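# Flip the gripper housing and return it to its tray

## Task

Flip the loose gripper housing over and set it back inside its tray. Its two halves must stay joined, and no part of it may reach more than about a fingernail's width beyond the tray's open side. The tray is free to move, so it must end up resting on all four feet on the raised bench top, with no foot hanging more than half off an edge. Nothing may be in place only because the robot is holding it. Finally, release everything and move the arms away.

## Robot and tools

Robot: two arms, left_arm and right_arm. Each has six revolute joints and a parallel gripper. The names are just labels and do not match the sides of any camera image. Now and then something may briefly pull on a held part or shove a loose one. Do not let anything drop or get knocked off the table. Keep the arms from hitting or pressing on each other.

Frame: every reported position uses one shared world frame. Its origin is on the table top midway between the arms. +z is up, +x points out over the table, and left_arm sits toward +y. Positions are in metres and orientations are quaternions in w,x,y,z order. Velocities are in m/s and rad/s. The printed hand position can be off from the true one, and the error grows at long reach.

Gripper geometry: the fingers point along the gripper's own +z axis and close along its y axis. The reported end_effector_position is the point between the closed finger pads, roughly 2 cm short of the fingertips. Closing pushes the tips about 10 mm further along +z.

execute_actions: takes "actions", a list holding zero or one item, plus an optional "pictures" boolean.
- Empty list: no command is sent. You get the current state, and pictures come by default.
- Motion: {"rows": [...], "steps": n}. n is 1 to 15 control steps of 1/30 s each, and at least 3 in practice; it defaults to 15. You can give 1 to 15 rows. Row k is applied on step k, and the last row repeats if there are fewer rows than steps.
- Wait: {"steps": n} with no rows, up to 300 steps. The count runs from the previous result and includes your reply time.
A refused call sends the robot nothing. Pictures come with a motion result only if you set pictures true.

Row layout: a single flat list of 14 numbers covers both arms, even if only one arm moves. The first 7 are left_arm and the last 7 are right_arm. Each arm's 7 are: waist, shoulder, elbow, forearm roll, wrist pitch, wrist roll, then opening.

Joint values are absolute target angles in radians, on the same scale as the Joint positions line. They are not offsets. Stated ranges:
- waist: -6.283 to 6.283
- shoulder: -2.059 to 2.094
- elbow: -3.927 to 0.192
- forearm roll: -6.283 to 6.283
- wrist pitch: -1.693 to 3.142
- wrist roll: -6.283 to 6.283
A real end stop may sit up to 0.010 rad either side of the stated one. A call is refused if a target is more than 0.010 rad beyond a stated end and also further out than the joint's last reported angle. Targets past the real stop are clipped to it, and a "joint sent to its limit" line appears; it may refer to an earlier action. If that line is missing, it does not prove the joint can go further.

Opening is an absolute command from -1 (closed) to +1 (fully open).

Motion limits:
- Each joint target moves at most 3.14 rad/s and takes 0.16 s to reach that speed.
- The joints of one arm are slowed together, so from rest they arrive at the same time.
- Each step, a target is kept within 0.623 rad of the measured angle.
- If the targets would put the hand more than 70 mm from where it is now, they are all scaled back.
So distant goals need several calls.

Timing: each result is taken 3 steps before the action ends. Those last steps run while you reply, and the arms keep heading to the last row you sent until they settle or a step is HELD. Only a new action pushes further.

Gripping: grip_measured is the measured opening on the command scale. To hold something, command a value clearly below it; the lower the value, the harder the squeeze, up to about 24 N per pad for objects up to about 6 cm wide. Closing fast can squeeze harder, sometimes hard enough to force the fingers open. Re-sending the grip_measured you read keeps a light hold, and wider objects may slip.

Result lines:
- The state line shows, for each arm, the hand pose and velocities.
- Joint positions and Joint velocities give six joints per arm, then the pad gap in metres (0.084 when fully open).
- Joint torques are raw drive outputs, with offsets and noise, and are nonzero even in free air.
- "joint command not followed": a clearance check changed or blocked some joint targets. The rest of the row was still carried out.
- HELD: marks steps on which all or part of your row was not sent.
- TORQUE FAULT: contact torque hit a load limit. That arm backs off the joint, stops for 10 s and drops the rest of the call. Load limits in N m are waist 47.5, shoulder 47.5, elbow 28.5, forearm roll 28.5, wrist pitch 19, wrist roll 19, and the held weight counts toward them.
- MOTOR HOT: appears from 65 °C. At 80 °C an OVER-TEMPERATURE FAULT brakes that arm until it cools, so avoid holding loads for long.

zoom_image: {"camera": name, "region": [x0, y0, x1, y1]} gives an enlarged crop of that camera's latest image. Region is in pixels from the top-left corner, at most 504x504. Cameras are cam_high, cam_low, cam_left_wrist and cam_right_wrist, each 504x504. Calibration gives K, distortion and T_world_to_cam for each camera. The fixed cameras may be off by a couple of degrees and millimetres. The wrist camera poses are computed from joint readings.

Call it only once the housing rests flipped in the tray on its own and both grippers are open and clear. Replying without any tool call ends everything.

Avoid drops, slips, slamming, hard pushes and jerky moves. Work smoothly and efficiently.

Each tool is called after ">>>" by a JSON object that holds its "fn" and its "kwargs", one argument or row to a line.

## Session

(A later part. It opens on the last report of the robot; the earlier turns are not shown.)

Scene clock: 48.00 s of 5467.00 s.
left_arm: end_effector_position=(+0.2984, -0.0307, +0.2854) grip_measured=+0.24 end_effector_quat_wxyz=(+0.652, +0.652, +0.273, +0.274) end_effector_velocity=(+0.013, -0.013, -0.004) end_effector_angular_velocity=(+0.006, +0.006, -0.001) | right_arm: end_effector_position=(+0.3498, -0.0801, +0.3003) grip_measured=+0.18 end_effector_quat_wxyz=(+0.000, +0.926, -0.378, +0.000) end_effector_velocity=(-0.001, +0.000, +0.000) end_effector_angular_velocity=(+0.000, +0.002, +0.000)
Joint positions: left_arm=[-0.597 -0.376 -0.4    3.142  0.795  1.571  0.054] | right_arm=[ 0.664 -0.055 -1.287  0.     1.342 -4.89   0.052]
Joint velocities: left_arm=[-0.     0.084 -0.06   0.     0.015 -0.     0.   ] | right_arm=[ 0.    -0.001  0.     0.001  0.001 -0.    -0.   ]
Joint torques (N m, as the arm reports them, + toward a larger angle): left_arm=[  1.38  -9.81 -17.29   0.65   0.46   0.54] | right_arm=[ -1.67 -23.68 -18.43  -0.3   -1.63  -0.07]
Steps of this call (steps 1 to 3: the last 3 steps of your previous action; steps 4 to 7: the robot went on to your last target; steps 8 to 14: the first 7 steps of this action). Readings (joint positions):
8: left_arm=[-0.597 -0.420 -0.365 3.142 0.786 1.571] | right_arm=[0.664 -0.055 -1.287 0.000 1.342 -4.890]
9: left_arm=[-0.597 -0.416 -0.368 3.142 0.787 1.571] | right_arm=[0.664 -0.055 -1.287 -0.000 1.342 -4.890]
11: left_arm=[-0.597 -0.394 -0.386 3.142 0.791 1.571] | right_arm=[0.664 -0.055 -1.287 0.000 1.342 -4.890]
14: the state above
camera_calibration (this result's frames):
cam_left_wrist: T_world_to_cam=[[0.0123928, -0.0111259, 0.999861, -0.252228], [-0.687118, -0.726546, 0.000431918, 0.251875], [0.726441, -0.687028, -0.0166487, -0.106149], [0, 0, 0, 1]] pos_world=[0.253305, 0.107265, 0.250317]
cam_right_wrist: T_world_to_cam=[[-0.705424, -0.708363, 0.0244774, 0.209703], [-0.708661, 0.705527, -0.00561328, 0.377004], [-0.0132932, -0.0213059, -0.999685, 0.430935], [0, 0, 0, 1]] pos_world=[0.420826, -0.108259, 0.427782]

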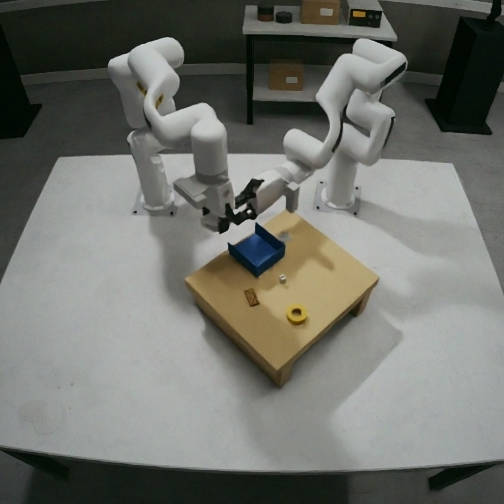

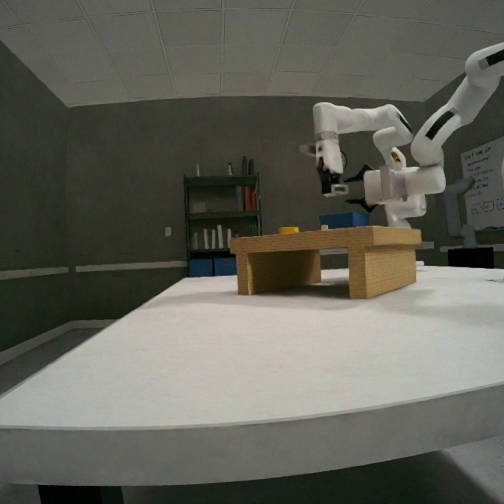

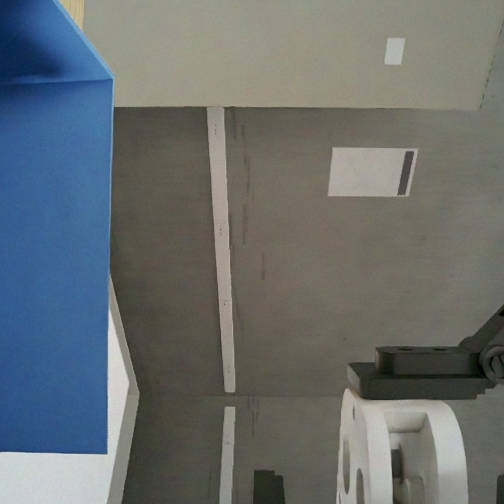

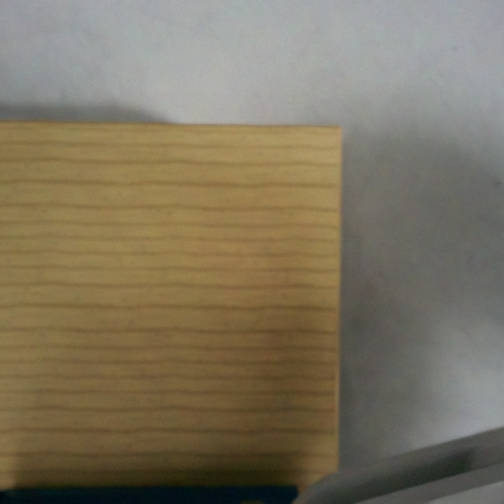

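>>> {"fn": "execute_actions", "kwargs": {
  "actions": [
    {"rows":[[-0.597,-0.37,-0.42,3.1416,0.781,1.571,0.3,0.664,-0.055,-1.287,0,1.342,-4.89,-0.6],[-0.597,-0.37,-0.42,3.1416,0.781,1.571,0.3,0.664,-0.055,-1.287,0,1.342,-4.89,-0.6],[-0.597,-0.37,-0.42,3.1416,0.781,1.571,0.3,0.664,-0.055,-1.287,0,1.342,-4.89,-0.6],[-0.597,-0.32,-0.465,3.1416,0.786,1.571,0.3,0.664,-0.055,-1.287,0,1.342,-4.89,-0.6],[-0.597,-0.32,-0.465,3.1416,0.786,1.571,0.3,0.664,-0.055,-1.287,0,1.342,-4.89,-0.6],[-0.597,-0.27,-0.505,3.1416,0.796,1.571,0.3,0.664,-0.055,-1.287,0,1.342,-4.89,-0.6]],"steps":15}
  ],
  "pictures": true
}}

Scene clock: 48.60 s of 5467.00 s.
left_arm: end_effector_position=(+0.3182, -0.0502, +0.2891) grip_measured=+0.29 end_effector_quat_wxyz=(+0.652, +0.652, +0.273, +0.274) end_effector_velocity=(+0.020, -0.019, -0.008) end_effector_angular_velocity=(+0.009, +0.009, +0.001) | right_arm: end_effector_position=(+0.3498, -0.0801, +0.3003) grip_measured=+0.18 end_effector_quat_wxyz=(+0.000, +0.926, -0.378, +0.000) end_effector_velocity=(-0.000, +0.000, +0.000) end_effector_angular_velocity=(+0.001, -0.001, +0.001)
Joint positions: left_arm=[-0.597 -0.279 -0.497  3.142  0.795  1.571  0.056] | right_arm=[ 0.664 -0.055 -1.287  0.     1.342 -4.89   0.052]
Joint velocities: left_arm=[ 0.001  0.116 -0.088  0.001  0.016  0.     0.   ] | right_arm=[ 0.001 -0.001 -0.     0.    -0.    -0.     0.   ]
Joint torques (N m, as the arm reports them, + toward a larger angle): left_arm=[  1.37 -11.64 -17.06   0.63   0.57   0.57] | right_arm=[ -0.65 -24.13 -18.05  -0.4   -1.26   0.02]
Steps of this call (steps 1 to 3: the last 3 steps of your previous action; steps 4 to 6: the robot went on to your last target; steps 7 to 18: the first 12 steps of this action). Readings (joint positions):
7: left_arm=[-0.597 -0.371 -0.405 3.142 0.795 1.571] | right_arm=[0.664 -0.055 -1.287 0.000 1.342 -4.890]
8: left_arm=[-0.597 -0.370 -0.407 3.142 0.793 1.571] | right_arm=[0.664 -0.055 -1.287 0.000 1.342 -4.890]
10: left_arm=[-0.597 -0.370 -0.414 3.142 0.787 1.571] | right_arm=[0.664 -0.055 -1.287 0.000 1.342 -4.890]
14: left_arm=[-0.597 -0.321 -0.462 3.142 0.789 1.571] | right_arm=[0.664 -0.055 -1.287 0.000 1.342 -4.890]
18: the state above
camera_calibration (this result's frames):
cam_left_wrist: T_world_to_cam=[[0.0127868, -0.0115147, 0.999852, -0.256521], [-0.687142, -0.726523, 0.0004207, 0.251343], [0.72641, -0.687046, -0.0172021, -0.133691], [0, 0, 0, 1]] pos_world=[0.273103, 0.0878012, 0.254078]
cam_right_wrist: T_world_to_cam=[[-0.705424, -0.708363, 0.0244771, 0.209703], [-0.708661, 0.705527, -0.00561333, 0.377004], [-0.013293, -0.0213058, -0.999685, 0.430935], [0, 0, 0, 1]] pos_world=[0.420826, -0.108259, 0.427782]

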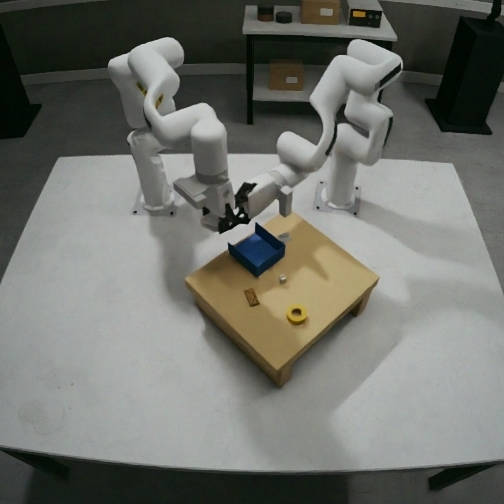

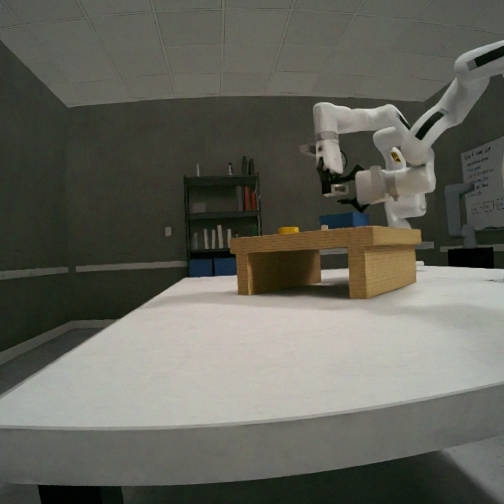

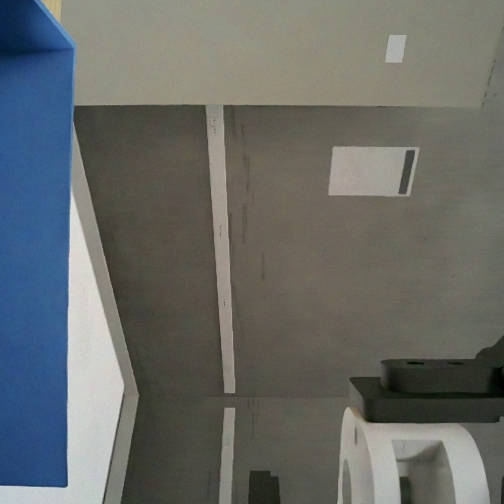

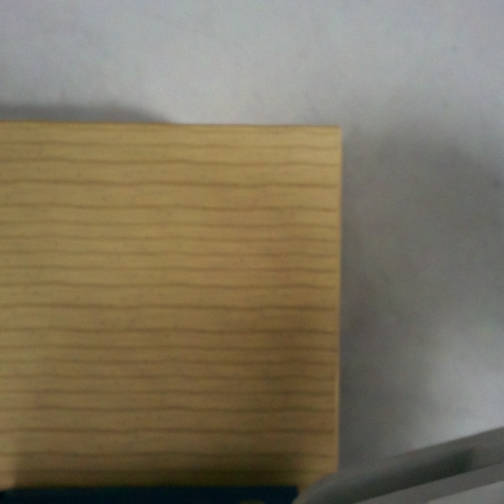

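>>> {"fn": "execute_actions", "kwargs": {
  "actions": [
    {"rows":[[-0.597,-0.27,-0.505,3.1416,0.796,1.571,0.1,0.664,-0.055,-1.287,0,1.342,-4.89,-0.6],[-0.597,-0.27,-0.505,3.1416,0.796,1.571,0.0,0.664,-0.055,-1.287,0,1.342,-4.89,-0.6],[-0.597,-0.27,-0.505,3.1416,0.796,1.571,-0.1,0.664,-0.055,-1.287,0,1.342,-4.89,-0.6],[-0.597,-0.27,-0.505,3.1416,0.796,1.571,-0.2,0.664,-0.055,-1.287,0,1.342,-4.89,-0.6],[-0.597,-0.27,-0.505,3.1416,0.796,1.571,-0.3,0.664,-0.055,-1.287,0,1.342,-4.89,-0.6],[-0.597,-0.27,-0.505,3.1416,0.796,1.571,-0.4,0.664,-0.055,-1.287,0,1.342,-4.89,-0.6],[-0.597,-0.27,-0.505,3.1416,0.796,1.571,-0.5,0.664,-0.055,-1.287,0,1.342,-4.89,-0.6],[-0.597,-0.27,-0.505,3.1416,0.796,1.571,-0.65,0.664,-0.055,-1.287,0,1.342,-4.89,-0.6],[-0.597,-0.27,-0.505,3.1416,0.796,1.571,-0.8,0.664,-0.055,-1.287,0,1.342,-4.89,-0.6]],"steps":15}
  ],
  "pictures": true
}}

Scene clock: 49.27 s of 5467.00 s.
left_arm: end_effector_position=(+0.3203, -0.0527, +0.2926) grip_measured=-0.40 end_effector_quat_wxyz=(+0.655, +0.650, +0.272, +0.274) end_effector_velocity=(+0.000, +0.001, -0.002) end_effector_angular_velocity=(+0.004, +0.002, +0.001) | right_arm: end_effector_position=(+0.3503, -0.0815, +0.2984) grip_measured=+0.18 end_effector_quat_wxyz=(+0.002, +0.925, -0.379, -0.000) end_effector_velocity=(-0.000, +0.001, +0.002) end_effector_angular_velocity=(+0.003, -0.002, +0.001)
Joint positions: left_arm=[-0.598 -0.273 -0.508  3.142  0.798  1.571  0.027] | right_arm=[ 0.662 -0.053 -1.285 -0.002  1.341 -4.89   0.052]
Joint velocities: left_arm=[ 0.001  0.002  0.001 -0.    -0.001  0.001  0.   ] | right_arm=[ 0.002 -0.002 -0.002  0.001  0.001  0.    -0.   ]
Joint torques (N m, as the arm reports them, + toward a larger angle): left_arm=[  2.84  -4.02 -12.35   0.29  -1.44   0.83] | right_arm=[  9.52 -33.1  -22.83   2.49  -0.86  -0.14]
Steps of this call (steps 1 to 3: the last 3 steps of your previous action; steps 4 to 8: the robot went on to your last target; steps 9 to 20: the first 12 steps of this action). Readings (joint positions):
9: left_arm=[-0.597 -0.271 -0.504 3.142 0.796 1.571] | right_arm=[0.664 -0.055 -1.287 0.000 1.342 -4.890]
10: left_arm=[-0.597 -0.271 -0.505 3.142 0.796 1.571] | right_arm=[0.664 -0.055 -1.287 -0.000 1.342 -4.890]
12: left_arm=[-0.597 -0.270 -0.505 3.142 0.797 1.571] | right_arm=[0.664 -0.055 -1.287 -0.000 1.342 -4.890]
16: left_arm=[-0.598 -0.273 -0.508 3.142 0.798 1.571] | right_arm=[0.662 -0.053 -1.284 -0.002 1.341 -4.890]
20: the state above
camera_calibration (this result's frames):
cam_left_wrist: T_world_to_cam=[[0.00704571, -0.00585054, 0.999958, -0.257983], [-0.687665, -0.726028, 0.000597459, 0.251096], [0.725994, -0.68764, -0.0091386, -0.139072], [0, 0, 0, 1]] pos_world=[0.275453, 0.0851617, 0.256552]
cam_right_wrist: T_world_to_cam=[[-0.706691, -0.706946, 0.0285477, 0.208463], [-0.707354, 0.706827, -0.00676035, 0.378344], [-0.0153991, -0.0249708, -0.99957, 0.429375], [0, 0, 0, 1]] pos_world=[0.421554, -0.109329, 0.425797]

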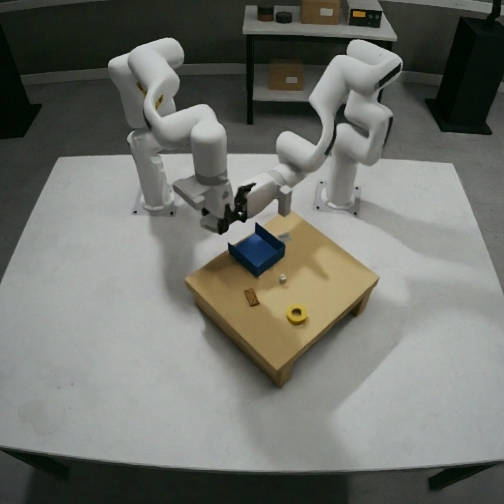

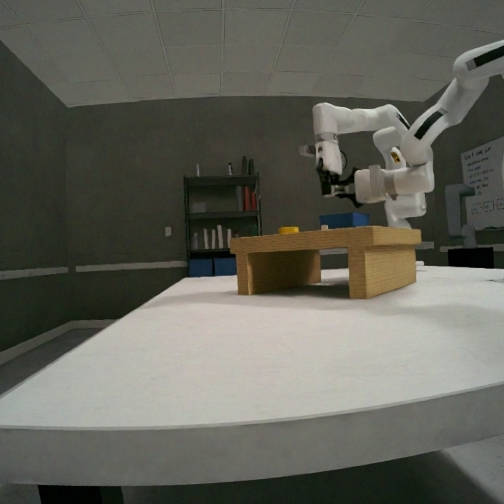

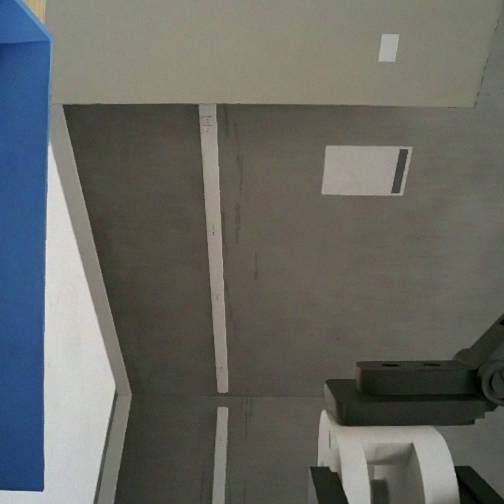

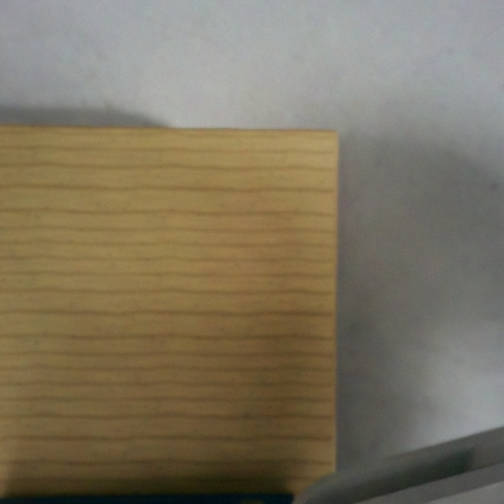

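>>> {"fn": "execute_actions", "kwargs": {
  "actions": [
    {"rows":[[-0.597,-0.27,-0.505,3.1416,0.796,1.571,-0.8,0.664,-0.055,-1.287,0,1.342,-4.89,0.3],[-0.597,-0.27,-0.505,3.1416,0.796,1.571,-0.8,0.664,-0.055,-1.287,0,1.342,-4.89,0.5],[-0.597,-0.27,-0.505,3.1416,0.796,1.571,-0.8,0.664,-0.055,-1.287,0,1.342,-4.89,0.7],[-0.597,-0.27,-0.505,3.1416,0.796,1.571,-0.8,0.664,-0.055,-1.287,0,1.342,-4.89,0.7],[-0.597,-0.27,-0.505,3.1416,0.796,1.571,-0.8,0.664,-0.055,-1.287,0,1.342,-4.89,0.7],[-0.597,-0.27,-0.505,3.1416,0.796,1.571,-0.8,0.664,-0.11,-1.5,0,1.61,-4.89,0.7]],"steps":15}
  ]
}}

>>> {"fn": "execute_actions", "kwargs": {
  "actions": [
    {"rows":[[-0.597,-0.27,-0.505,3.1416,0.796,1.571,-0.8,0.664,-0.11,-1.5,0,1.61,-4.89,0.7],[-0.597,-0.27,-0.505,3.1416,0.796,1.571,-0.8,0.664,-0.11,-1.5,0,1.61,-4.89,0.7],[-0.597,-0.27,-0.505,3.1416,0.796,1.571,-0.8,0.664,-0.11,-1.5,0,1.61,-4.89,0.7],[-0.597,-0.41,-0.39,3.1416,0.771,1.571,-0.8,0.664,-0.11,-1.5,0,1.61,-4.89,0.7]],"steps":12}
  ],
  "pictures": true
}}

Scene clock: 49.87 s of 5467.00 s.
left_arm: end_effector_position=(+0.3199, -0.0514, +0.2873) grip_measured=-0.41 end_effector_quat_wxyz=(+0.651, +0.653, +0.274, +0.273) end_effector_velocity=(+0.001, -0.003, +0.013) end_effector_angular_velocity=(-0.021, -0.021, -0.004) | right_arm: end_effector_position=(+0.3380, -0.0868, +0.3613) grip_measured=+0.70 end_effector_quat_wxyz=(-0.003, +0.926, -0.378, +0.001) end_effector_velocity=(-0.074, -0.062, +0.443) end_effector_angular_velocity=(+0.118, -0.185, -0.009)
Joint positions: left_arm=[-0.597 -0.268 -0.504  3.141  0.795  1.571  0.026] | right_arm=[ 0.666 -0.091 -1.421  0.002  1.507 -4.89   0.073]
Joint velocities: left_arm=[-0.004 -0.011 -0.009  0.     0.009 -0.001  0.   ] | right_arm=[-0.011 -0.284 -0.923 -0.011  0.987  0.001  0.   ]
Joint torques (N m, as the arm reports them, + toward a larger angle): left_arm=[  1.35 -10.71 -17.95   0.81   0.58   0.51] | right_arm=[ -0.82 -16.18 -13.36  -0.38  -1.73   0.06]
Steps of this call (steps 1 to 3: the last 3 steps of your previous action; steps 4 to 6: the robot went on to your last target; steps 7 to 18: the first 12 steps of this action). Readings (joint positions):
7: left_arm=[-0.598 -0.272 -0.507 3.142 0.798 1.571] | right_arm=[0.662 -0.053 -1.285 -0.002 1.342 -4.890]
8: left_arm=[-0.598 -0.272 -0.507 3.142 0.798 1.571] | right_arm=[0.662 -0.053 -1.285 -0.001 1.342 -4.890]
10: left_arm=[-0.596 -0.267 -0.501 3.141 0.792 1.571] | right_arm=[0.667 -0.057 -1.290 0.003 1.343 -4.890]
14: left_arm=[-0.596 -0.266 -0.500 3.141 0.792 1.571] | right_arm=[0.667 -0.061 -1.305 0.003 1.366 -4.890]
18: the state above

Scene clock: 50.27 s of 5467.00 s.
left_arm: end_effector_position=(+0.3021, -0.0342, +0.2903) grip_measured=-0.41 end_effector_quat_wxyz=(+0.652, +0.652, +0.274, +0.274) end_effector_velocity=(-0.106, +0.106, -0.002) end_effector_angular_velocity=(+0.001, +0.002, +0.003) | right_arm: end_effector_position=(+0.3271, -0.0961, +0.3938) grip_measured=+0.70 end_effector_quat_wxyz=(+0.001, +0.926, -0.378, -0.001) end_effector_velocity=(+0.000, -0.001, +0.012) end_effector_angular_velocity=(+0.011, -0.017, -0.001)
Joint positions: left_arm=[-0.597 -0.369 -0.424  3.142  0.778  1.571  0.026] | right_arm=[ 0.664 -0.109 -1.498  0.     1.609 -4.89   0.073]
Joint velocities: left_arm=[ 0.002 -0.592  0.491 -0.002 -0.103  0.    -0.   ] | right_arm=[-0.001 -0.009 -0.021 -0.001  0.009  0.     0.   ]
Joint torques (N m, as the arm reports them, + toward a larger angle): left_arm=[  1.36  -3.02 -22.31   0.8    0.98   0.57] | right_arm=[ -0.79 -21.45 -17.38  -0.09  -1.35   0.12]
Steps of this call (steps 1 to 3: the last 3 steps of your previous action; steps 4 to 12: the first 9 steps of this action). Readings (joint positions):
4: left_arm=[-0.597 -0.269 -0.505 3.142 0.796 1.571] | right_arm=[0.665 -0.111 -1.490 0.000 1.587 -4.890]
5: left_arm=[-0.597 -0.269 -0.505 3.142 0.796 1.571] | right_arm=[0.665 -0.111 -1.493 0.000 1.595 -4.890]
7: left_arm=[-0.597 -0.270 -0.505 3.142 0.796 1.571] | right_arm=[0.664 -0.109 -1.494 0.000 1.603 -4.890]
11: left_arm=[-0.597 -0.345 -0.443 3.142 0.783 1.571] | right_arm=[0.664 -0.109 -1.497 0.000 1.609 -4.890]
12: the state above
camera_calibration (this result's frames):
cam_left_wrist: T_world_to_cam=[[0.0128183, -0.0115059, 0.999852, -0.257404], [-0.68702, -0.726638, 0.000445905, 0.251798], [0.726526, -0.686924, -0.017219, -0.110996], [0, 0, 0, 1]] pos_world=[0.256931, 0.103759, 0.255342]
cam_right_wrist: T_world_to_cam=[[-0.705298, -0.70841, 0.0266274, 0.179184], [-0.708749, 0.705441, -0.0051749, 0.372598], [-0.0151181, -0.022522, -0.999632, 0.524174], [0, 0, 0, 1]] pos_world=[0.398381, -0.124105, 0.521138]

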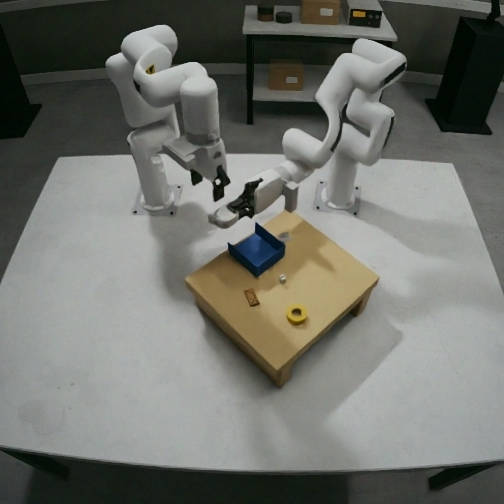

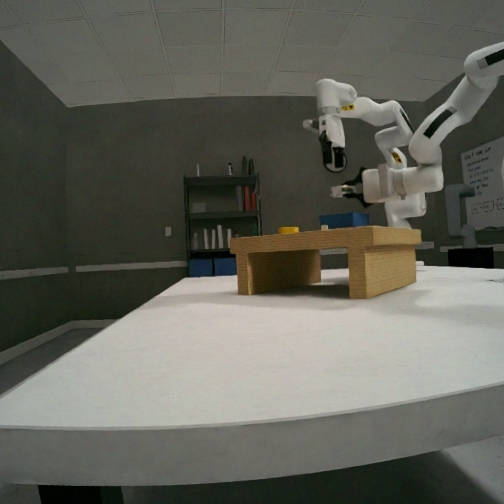

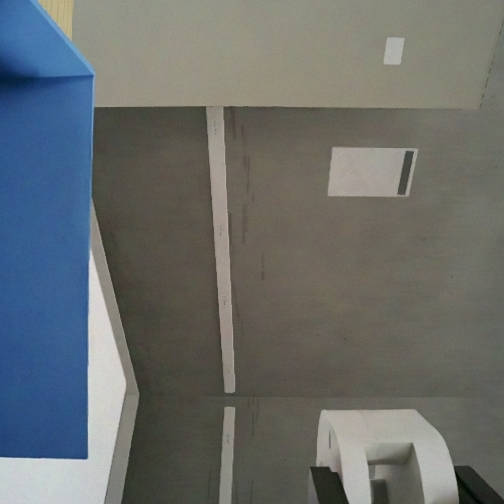

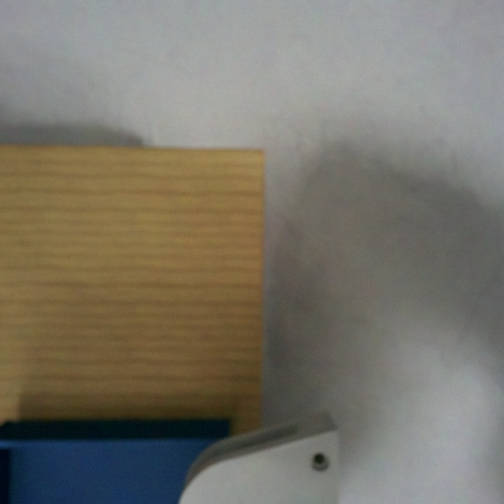

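>>> {"fn": "execute_actions", "kwargs": {
  "actions": [
    {"rows":[[-0.597,-0.41,-0.39,3.1416,0.771,0.0,-0.8,0.664,-0.11,-1.5,0,1.61,-4.89,0.7]],"steps":15}
  ]
}}

>>> {"fn": "execute_actions", "kwargs": {
  "actions": [
    {"rows":[[-0.597,-0.41,-0.39,3.1416,0.771,-1.571,-0.8,0.664,-0.11,-1.5,0,1.61,-4.89,0.7]],"steps":15}
  ]
}}

>>> {"fn": "execute_actions", "kwargs": {
  "actions": [
    {"rows":[[-0.597,-0.41,-0.39,3.1416,0.771,-1.571,-0.8,0.664,-0.11,-1.5,0,1.61,-4.89,0.7],[-0.597,-0.41,-0.39,3.1416,0.771,-1.571,-0.8,0.664,-0.11,-1.5,0,1.61,-4.89,0.7],[-0.597,-0.41,-0.39,3.1416,0.771,-1.571,-0.8,0.664,-0.11,-1.5,0,1.61,-4.89,0.7],[-0.597,-0.41,-0.39,3.1416,0.771,-1.571,-0.8,0.664,-0.11,-1.5,0,1.61,-4.89,0.7],[-0.597,-0.27,-0.505,3.1416,0.796,-1.571,-0.8,0.664,-0.11,-1.5,0,1.61,-4.89,0.7]],"steps":15}
  ],
  "pictures": true
}}

Scene clock: 50.87 s of 5467.00 s.
left_arm: end_effector_position=(+0.2948, -0.0271, +0.2902) grip_measured=-0.41 end_effector_quat_wxyz=(+0.707, +0.515, +0.485, +0.028) end_effector_velocity=(+0.000, +0.001, +0.000) end_effector_angular_velocity=(-2.011, +1.973, +0.002) | right_arm: end_effector_position=(+0.3271, -0.0961, +0.3950) grip_measured=+0.70 end_effector_quat_wxyz=(+0.000, +0.926, -0.378, -0.000) end_effector_velocity=(-0.001, +0.001, +0.001) end_effector_angular_velocity=(+0.001, -0.001, +0.002)
Joint positions: left_arm=[-0.597 -0.41  -0.39   3.142  0.771  0.855  0.026] | right_arm=[ 0.664 -0.11  -1.5    0.     1.61  -4.89   0.073]
Joint velocities: left_arm=[ 0.001 -0.001  0.    -0.001  0.    -2.817  0.   ] | right_arm=[ 0.001 -0.001 -0.     0.001  0.    -0.    -0.   ]
Joint torques (N m, as the arm reports them, + toward a larger angle): left_arm=[  1.05  -8.78 -18.26   0.82   0.7    0.42] | right_arm=[ -0.17 -21.71 -17.54  -0.62  -1.3    0.04]
Steps of this call (steps 1 to 3: the last 3 steps of your previous action; steps 4 to 6: the robot went on to your last target; steps 7 to 18: the first 12 steps of this action). Readings (joint positions):
7: left_arm=[-0.597 -0.407 -0.392 3.142 0.772 1.571] | right_arm=[0.664 -0.110 -1.500 0.000 1.610 -4.890]
8: left_arm=[-0.597 -0.408 -0.392 3.142 0.771 1.565] | right_arm=[0.664 -0.110 -1.500 0.000 1.610 -4.890]
10: left_arm=[-0.597 -0.409 -0.391 3.142 0.771 1.516] | right_arm=[0.664 -0.110 -1.500 0.000 1.610 -4.890]
14: left_arm=[-0.597 -0.409 -0.390 3.142 0.771 1.232] | right_arm=[0.664 -0.110 -1.500 0.000 1.610 -4.890]
18: the state above

Scene clock: 51.37 s of 5467.00 s.
left_arm: end_effector_position=(+0.2947, -0.0271, +0.2903) grip_measured=-0.41 end_effector_quat_wxyz=(+0.556, +0.077, +0.703, -0.438) end_effector_velocity=(+0.001, +0.001, -0.000) end_effector_angular_velocity=(-2.001, +1.966, +0.001) | right_arm: end_effector_position=(+0.3271, -0.0961, +0.3950) grip_measured=+0.70 end_effector_quat_wxyz=(+0.000, +0.926, -0.378, +0.000) end_effector_velocity=(-0.000, +0.000, -0.000) end_effector_angular_velocity=(-0.001, -0.000, +0.001)
Joint positions: left_arm=[-0.597 -0.41  -0.39   3.142  0.771 -0.558  0.026] | right_arm=[ 0.664 -0.11  -1.5   -0.     1.61  -4.89   0.073]
Joint velocities: left_arm=[ 0.002  0.     0.     0.001  0.    -2.807  0.   ] | right_arm=[ 0.001  0.    -0.    -0.001  0.     0.     0.   ]
Joint torques (N m, as the arm reports them, + toward a larger angle): left_arm=[  1.4   -8.77 -18.12   0.59   0.74   0.23] | right_arm=[ -0.68 -21.7  -17.97  -0.26  -1.54   0.05]
Steps of this call (steps 1 to 3: the last 3 steps of your previous action; steps 4 to 15: the first 12 steps of this action). Readings (joint positions):
4: left_arm=[-0.597 -0.410 -0.390 3.142 0.771 0.478] | right_arm=[0.664 -0.110 -1.500 0.000 1.610 -4.890]
5: left_arm=[-0.597 -0.410 -0.390 3.142 0.771 0.384] | right_arm=[0.664 -0.110 -1.500 0.000 1.610 -4.890]
7: left_arm=[-0.597 -0.410 -0.390 3.142 0.771 0.195] | right_arm=[0.664 -0.110 -1.500 0.000 1.610 -4.890]
11: left_arm=[-0.597 -0.410 -0.390 3.142 0.771 -0.181] | right_arm=[0.664 -0.110 -1.500 0.000 1.610 -4.890]
15: the state above

Scene clock: 51.87 s of 5467.00 s.
left_arm: end_effector_position=(+0.3166, -0.0486, +0.2900) grip_measured=-0.41 end_effector_quat_wxyz=(+0.280, -0.267, +0.654, -0.650) end_effector_velocity=(+0.046, -0.046, -0.015) end_effector_angular_velocity=(-0.145, +0.166, -0.001) | right_arm: end_effector_position=(+0.3271, -0.0961, +0.3950) grip_measured=+0.70 end_effector_quat_wxyz=(+0.000, +0.926, -0.378, +0.000) end_effector_velocity=(+0.000, -0.000, -0.000) end_effector_angular_velocity=(-0.000, +0.001, -0.001)
Joint positions: left_arm=[-0.597 -0.289 -0.49   3.142  0.793 -1.552  0.026] | right_arm=[ 0.664 -0.11  -1.5    0.     1.61  -4.89   0.073]
Joint velocities: left_arm=[-0.001  0.271 -0.208 -0.001  0.046 -0.22   0.   ] | right_arm=[-0.001  0.     0.001  0.    -0.     0.     0.   ]
Joint torques (N m, as the arm reports them, + toward a larger angle): left_arm=[  1.39 -13.66 -15.65   0.53   0.73   0.65] | right_arm=[ -0.82 -21.65 -17.09  -0.64  -1.49  -0.01]
Steps of this call (steps 1 to 3: the last 3 steps of your previous action; steps 4 to 15: the first 12 steps of this action). Readings (joint positions):
4: left_arm=[-0.597 -0.410 -0.390 3.142 0.771 -0.934] | right_arm=[0.664 -0.110 -1.500 -0.000 1.610 -4.890]
5: left_arm=[-0.597 -0.410 -0.390 3.142 0.771 -1.029] | right_arm=[0.664 -0.110 -1.500 0.000 1.610 -4.890]
7: left_arm=[-0.597 -0.410 -0.390 3.142 0.771 -1.214] | right_arm=[0.664 -0.110 -1.500 0.000 1.610 -4.890]
11: left_arm=[-0.597 -0.377 -0.417 3.142 0.777 -1.479] | right_arm=[0.664 -0.110 -1.500 -0.000 1.610 -4.890]
15: the state above
camera_calibration (this result's frames):
cam_left_wrist: T_world_to_cam=[[0.0254302, -0.0000057402, -0.999677, 0.318992], [0.714059, 0.69985, 0.0181605, -0.12809], [0.699624, -0.714289, 0.0178014, -0.134335], [0, 0, 0, 1]] pos_world=[0.177336, -0.00630888, 0.323607]
cam_right_wrist: T_world_to_cam=[[-0.705424, -0.708363, 0.0244774, 0.180009], [-0.708661, 0.705527, -0.00561316, 0.372814], [-0.0132933, -0.0213058, -0.999685, 0.524969], [0, 0, 0, 1]] pos_world=[0.39816, -0.124334, 0.52249]

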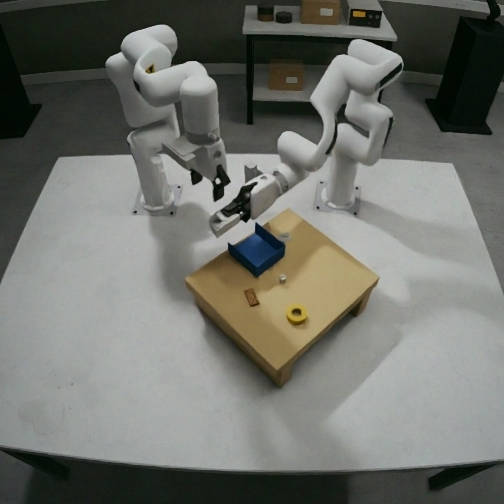

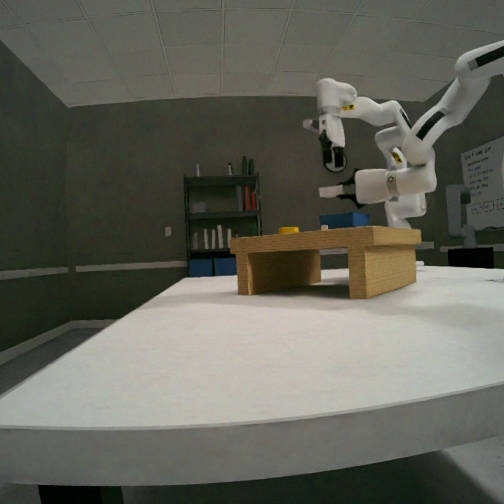

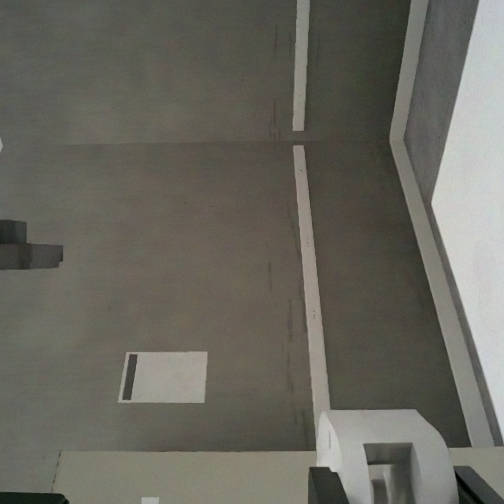

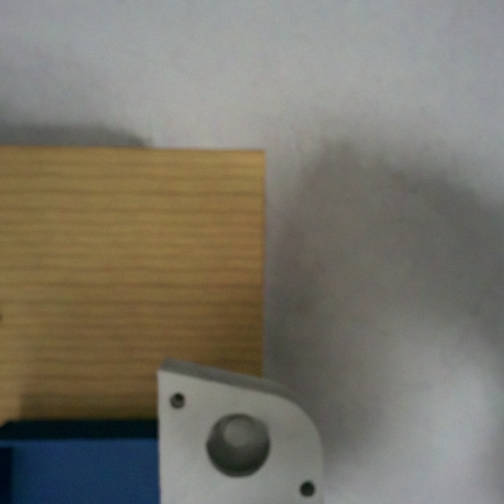

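>>> {"fn": "execute_actions", "kwargs": {
  "actions": [
    {"rows":[[-0.597,-0.27,-0.505,3.1416,0.796,-1.571,-0.8,0.664,-0.075,-1.37,0,1.445,-4.89,0.7]],"steps":12}
  ],
  "pictures": true
}}

Scene clock: 52.50 s of 5467.00 s.
left_arm: end_effector_position=(+0.3199, -0.0518, +0.2891) grip_measured=-0.41 end_effector_quat_wxyz=(+0.274, -0.274, +0.652, -0.652) end_effector_velocity=(+0.000, -0.000, -0.000) end_effector_angular_velocity=(+0.000, +0.001, +0.000) | right_arm: end_effector_position=(+0.3412, -0.0861, +0.3371) grip_measured=+0.70 end_effector_quat_wxyz=(+0.006, +0.926, -0.378, -0.004) end_effector_velocity=(+0.025, +0.017, -0.037) end_effector_angular_velocity=(+0.045, -0.068, -0.001)
Joint positions: left_arm=[-0.597 -0.27  -0.505  3.142  0.796 -1.571  0.026] | right_arm=[ 0.664 -0.073 -1.375  0.     1.462 -4.89   0.073]
Joint velocities: left_arm=[-0.     0.001 -0.001 -0.    -0.    -0.    -0.   ] | right_arm=[-0.001  0.019  0.103 -0.003 -0.202  0.     0.   ]
Joint torques (N m, as the arm reports them, + toward a larger angle): left_arm=[  1.15 -10.88 -18.05   0.74   0.63   0.3 ] | right_arm=[ -0.79 -32.17 -22.81  -0.07  -2.04   0.  ]
Steps of this call (steps 1 to 3: the last 3 steps of your previous action; steps 4 to 10: the robot went on to your last target; steps 11 to 19: the first 9 steps of this action). Readings (joint positions):
11: left_arm=[-0.597 -0.271 -0.504 3.142 0.796 -1.571] | right_arm=[0.664 -0.110 -1.500 -0.000 1.610 -4.890]
12: left_arm=[-0.597 -0.271 -0.505 3.142 0.796 -1.571] | right_arm=[0.664 -0.110 -1.497 -0.000 1.604 -4.890]
14: left_arm=[-0.597 -0.270 -0.505 3.142 0.796 -1.571] | right_arm=[0.664 -0.104 -1.467 -0.000 1.558 -4.890]
18: left_arm=[-0.597 -0.270 -0.505 3.142 0.796 -1.571] | right_arm=[0.664 -0.075 -1.381 0.000 1.471 -4.890]
19: the state above
camera_calibration (this result's frames):
cam_left_wrist: T_world_to_cam=[[0.0116204, -0.0129987, -0.999848, 0.321803], [0.71411, 0.700033, -0.00080134, -0.122739], [0.699937, -0.713992, 0.0174172, -0.138973], [0, 0, 0, 1]] pos_world=[0.181182, -0.00912143, 0.324076]
cam_right_wrist: T_world_to_cam=[[-0.705073, -0.70809, 0.0384819, 0.193609], [-0.708696, 0.705507, -0.00309047, 0.374563], [-0.0249609, -0.029451, -0.999255, 0.470606], [0, 0, 0, 1]] pos_world=[0.413706, -0.113305, 0.463962]

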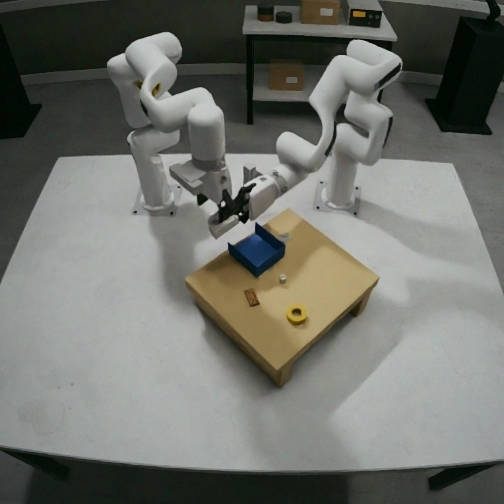

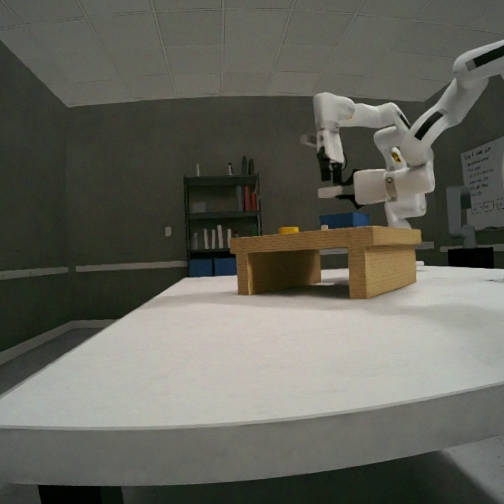

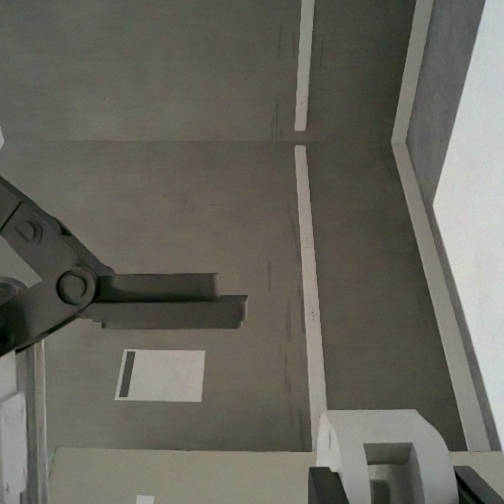

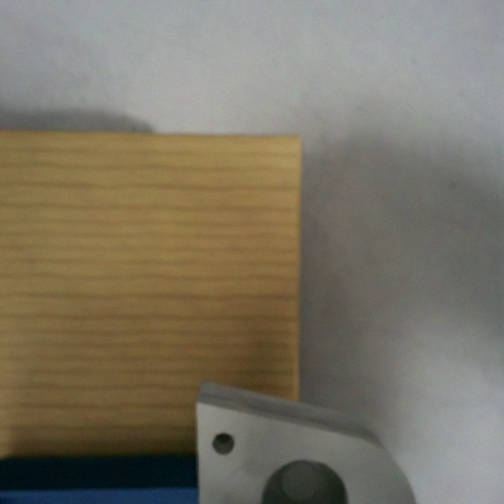

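>>> {"fn": "execute_actions", "kwargs": {
  "actions": [
    {"rows":[[-0.597,-0.27,-0.505,3.1416,0.796,-1.571,-0.8,0.667,-0.0203,-1.432,0,1.452,-4.887,0.7],[-0.597,-0.27,-0.505,3.1416,0.796,-1.571,-0.8,0.667,-0.0203,-1.432,0,1.452,-4.887,0.7],[-0.597,-0.27,-0.505,3.1416,0.796,-1.571,-0.8,0.667,-0.0203,-1.432,0,1.452,-4.887,0.7],[-0.597,-0.27,-0.505,3.1416,0.796,-1.571,-0.8,0.667,-0.0203,-1.432,0,1.452,-4.887,0.7],[-0.597,-0.27,-0.505,3.1416,0.796,-1.571,-0.8,0.667,-0.0203,-1.432,0,1.452,-4.887,0.7],[-0.597,-0.27,-0.505,3.1416,0.796,-1.571,-0.8,0.667,-0.023,-1.375,0,1.398,-4.887,0.7],[-0.597,-0.27,-0.505,3.1416,0.796,-1.571,-0.8,0.667,-0.023,-1.375,0,1.398,-4.887,0.7],[-0.597,-0.27,-0.505,3.1416,0.796,-1.571,-0.8,0.667,-0.023,-1.375,0,1.398,-4.887,0.7],[-0.597,-0.27,-0.505,3.1416,0.796,-1.571,-0.8,0.667,-0.0267,-1.319,0,1.346,-4.887,0.7]],"steps":15}
  ],
  "pictures": true
}}

Scene clock: 53.40 s of 5467.00 s.
left_arm: end_effector_position=(+0.3200, -0.0518, +0.2891) grip_measured=-0.41 end_effector_quat_wxyz=(+0.273, -0.274, +0.652, -0.652) end_effector_velocity=(-0.001, -0.000, -0.001) end_effector_angular_velocity=(+0.001, +0.002, -0.001) | right_arm: end_effector_position=(+0.3554, -0.0743, +0.3111) grip_measured=+0.70 end_effector_quat_wxyz=(+0.001, +0.926, -0.378, -0.000) end_effector_velocity=(-0.015, -0.010, -0.168) end_effector_angular_velocity=(-0.057, +0.081, +0.000)
Joint positions: left_arm=[-0.597 -0.27  -0.505  3.142  0.796 -1.571  0.026] | right_arm=[ 0.667 -0.025 -1.351  0.     1.378 -4.887  0.073]
Joint velocities: left_arm=[-0.001  0.     0.001 -0.001 -0.001 -0.    -0.   ] | right_arm=[ 0.001  0.01   0.447  0.001 -0.358  0.001 -0.   ]
Joint torques (N m, as the arm reports them, + toward a larger angle): left_arm=[  1.26 -11.02 -18.02   0.73   0.73   0.31] | right_arm=[ -0.78 -26.99 -21.06  -0.17  -1.82  -0.07]
Steps of this call (steps 1 to 3: the last 3 steps of your previous action; steps 4 to 15: the robot went on to your last target; steps 16 to 27: the first 12 steps of this action). Readings (joint positions):
16: left_arm=[-0.597 -0.270 -0.505 3.142 0.796 -1.571] | right_arm=[0.664 -0.075 -1.371 -0.000 1.445 -4.890]
17: left_arm=[-0.597 -0.270 -0.505 3.142 0.796 -1.571] | right_arm=[0.664 -0.071 -1.375 -0.000 1.446 -4.890]
19: left_arm=[-0.597 -0.270 -0.505 3.142 0.796 -1.571] | right_arm=[0.665 -0.049 -1.402 -0.000 1.449 -4.888]
23: left_arm=[-0.597 -0.270 -0.505 3.142 0.796 -1.571] | right_arm=[0.667 -0.027 -1.411 -0.000 1.434 -4.887]
27: the state above
camera_calibration (this result's frames):
cam_left_wrist: T_world_to_cam=[[0.0115695, -0.0129959, -0.999849, 0.321797], [0.714112, 0.700031, -0.000835684, -0.122729], [0.699936, -0.713994, 0.0173795, -0.138987], [0, 0, 0, 1]] pos_world=[0.181201, -0.00913943, 0.324061]
cam_right_wrist: T_world_to_cam=[[-0.705385, -0.708341, 0.0261679, 0.21692], [-0.708672, 0.705518, -0.00531301, 0.376941], [-0.0146985, -0.0222922, -0.999643, 0.442293], [0, 0, 0, 1]] pos_world=[0.426641, -0.102426, 0.438462]

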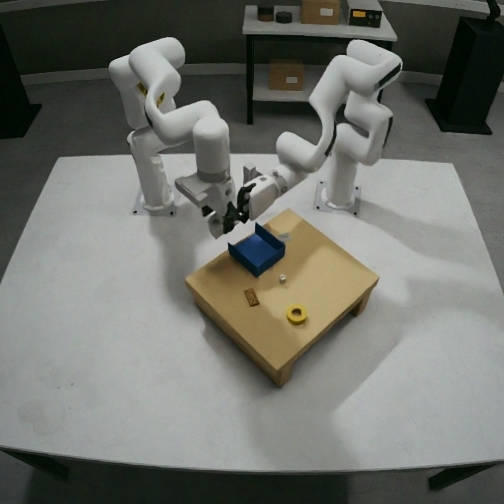

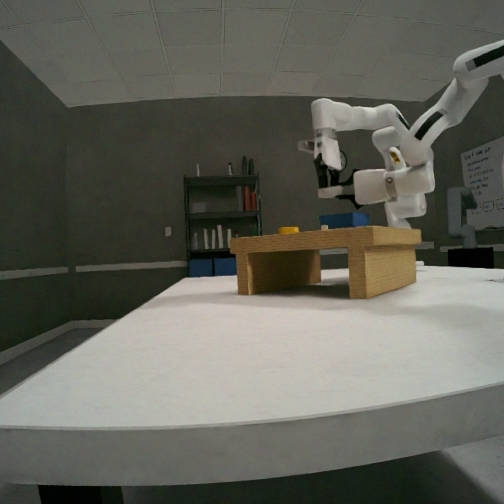

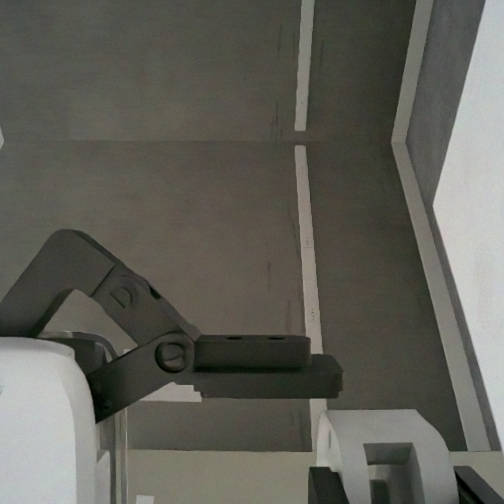

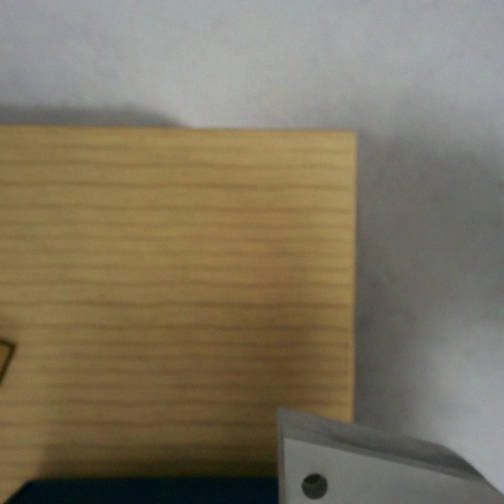

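>>> {"fn": "execute_actions", "kwargs": {
  "actions": [
    {"rows":[[-0.597,-0.27,-0.505,3.1416,0.796,-1.571,-0.8,0.665,-0.045,-1.31,0,1.355,-4.889,0.7],[-0.597,-0.27,-0.505,3.1416,0.796,-1.571,-0.8,0.665,-0.045,-1.31,0,1.355,-4.889,0.7],[-0.597,-0.27,-0.505,3.1416,0.796,-1.571,-0.8,0.665,-0.045,-1.31,0,1.355,-4.889,0.7],[-0.597,-0.27,-0.505,3.1416,0.796,-1.571,-0.8,0.664,-0.052,-1.287,0,1.339,-4.89,0.7]],"steps":12}
  ],
  "pictures": true
}}

Scene clock: 53.87 s of 5467.00 s.
left_arm: end_effector_position=(+0.3200, -0.0518, +0.2891) grip_measured=-0.41 end_effector_quat_wxyz=(+0.273, -0.274, +0.652, -0.652) end_effector_velocity=(-0.000, -0.000, +0.000) end_effector_angular_velocity=(-0.001, +0.000, -0.000) | right_arm: end_effector_position=(+0.3509, -0.0791, +0.3001) grip_measured=+0.70 end_effector_quat_wxyz=(-0.000, +0.926, -0.378, +0.000) end_effector_velocity=(-0.008, -0.008, -0.022) end_effector_angular_velocity=(-0.015, +0.023, -0.001)
Joint positions: left_arm=[-0.597 -0.27  -0.505  3.142  0.796 -1.571  0.026] | right_arm=[ 0.664 -0.05  -1.292 -0.     1.342 -4.89   0.073]
Joint velocities: left_arm=[-0.001  0.    -0.001 -0.001 -0.    -0.     0.   ] | right_arm=[-0.004 -0.016  0.074  0.001 -0.03  -0.004 -0.   ]
Joint torques (N m, as the arm reports them, + toward a larger angle): left_arm=[  1.21 -11.   -18.16   0.61   0.71   0.38] | right_arm=[ -1.17 -24.14 -19.26  -0.54  -1.38  -0.02]
Steps of this call (steps 1 to 3: the last 3 steps of your previous action; steps 4 to 5: the robot went on to your last target; steps 6 to 14: the first 9 steps of this action). Readings (joint positions):
6: left_arm=[-0.597 -0.270 -0.505 3.142 0.796 -1.571] | right_arm=[0.667 -0.027 -1.322 -0.000 1.349 -4.887]
7: left_arm=[-0.597 -0.270 -0.505 3.142 0.796 -1.571] | right_arm=[0.667 -0.030 -1.320 0.000 1.350 -4.887]
9: left_arm=[-0.597 -0.270 -0.505 3.142 0.796 -1.571] | right_arm=[0.666 -0.038 -1.315 -0.000 1.352 -4.888]
13: left_arm=[-0.597 -0.270 -0.505 3.142 0.796 -1.571] | right_arm=[0.664 -0.049 -1.295 -0.000 1.343 -4.890]
14: the state above
camera_calibration (this result's frames):
cam_left_wrist: T_world_to_cam=[[0.0115693, -0.0129954, -0.999849, 0.321797], [0.714112, 0.700031, -0.000835568, -0.122729], [0.699936, -0.713994, 0.017379, -0.138986], [0, 0, 0, 1]] pos_world=[0.181201, -0.00913939, 0.324061]
cam_right_wrist: T_world_to_cam=[[-0.705478, -0.70831, 0.0244335, 0.211178], [-0.708608, 0.70558, -0.00562564, 0.377128], [-0.0132551, -0.0212825, -0.999686, 0.430736], [0, 0, 0, 1]] pos_world=[0.421926, -0.107348, 0.427562]

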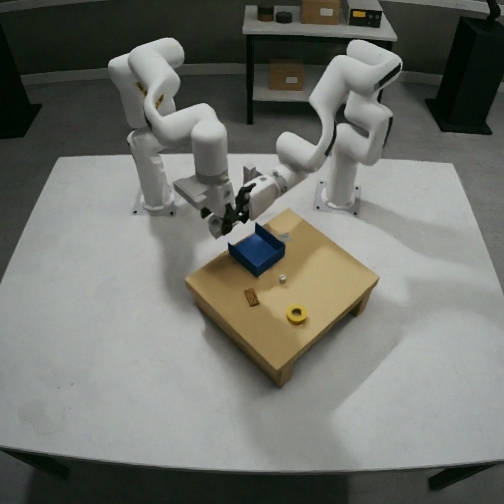

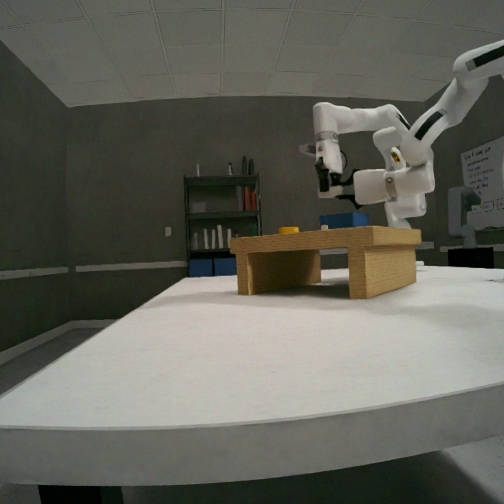

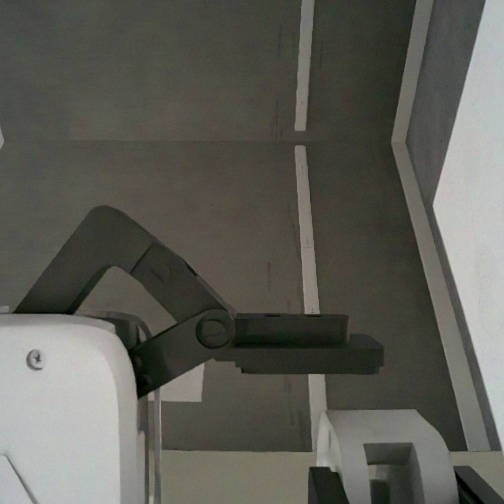

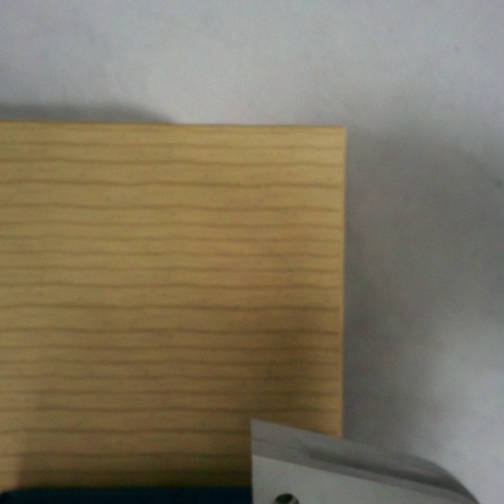

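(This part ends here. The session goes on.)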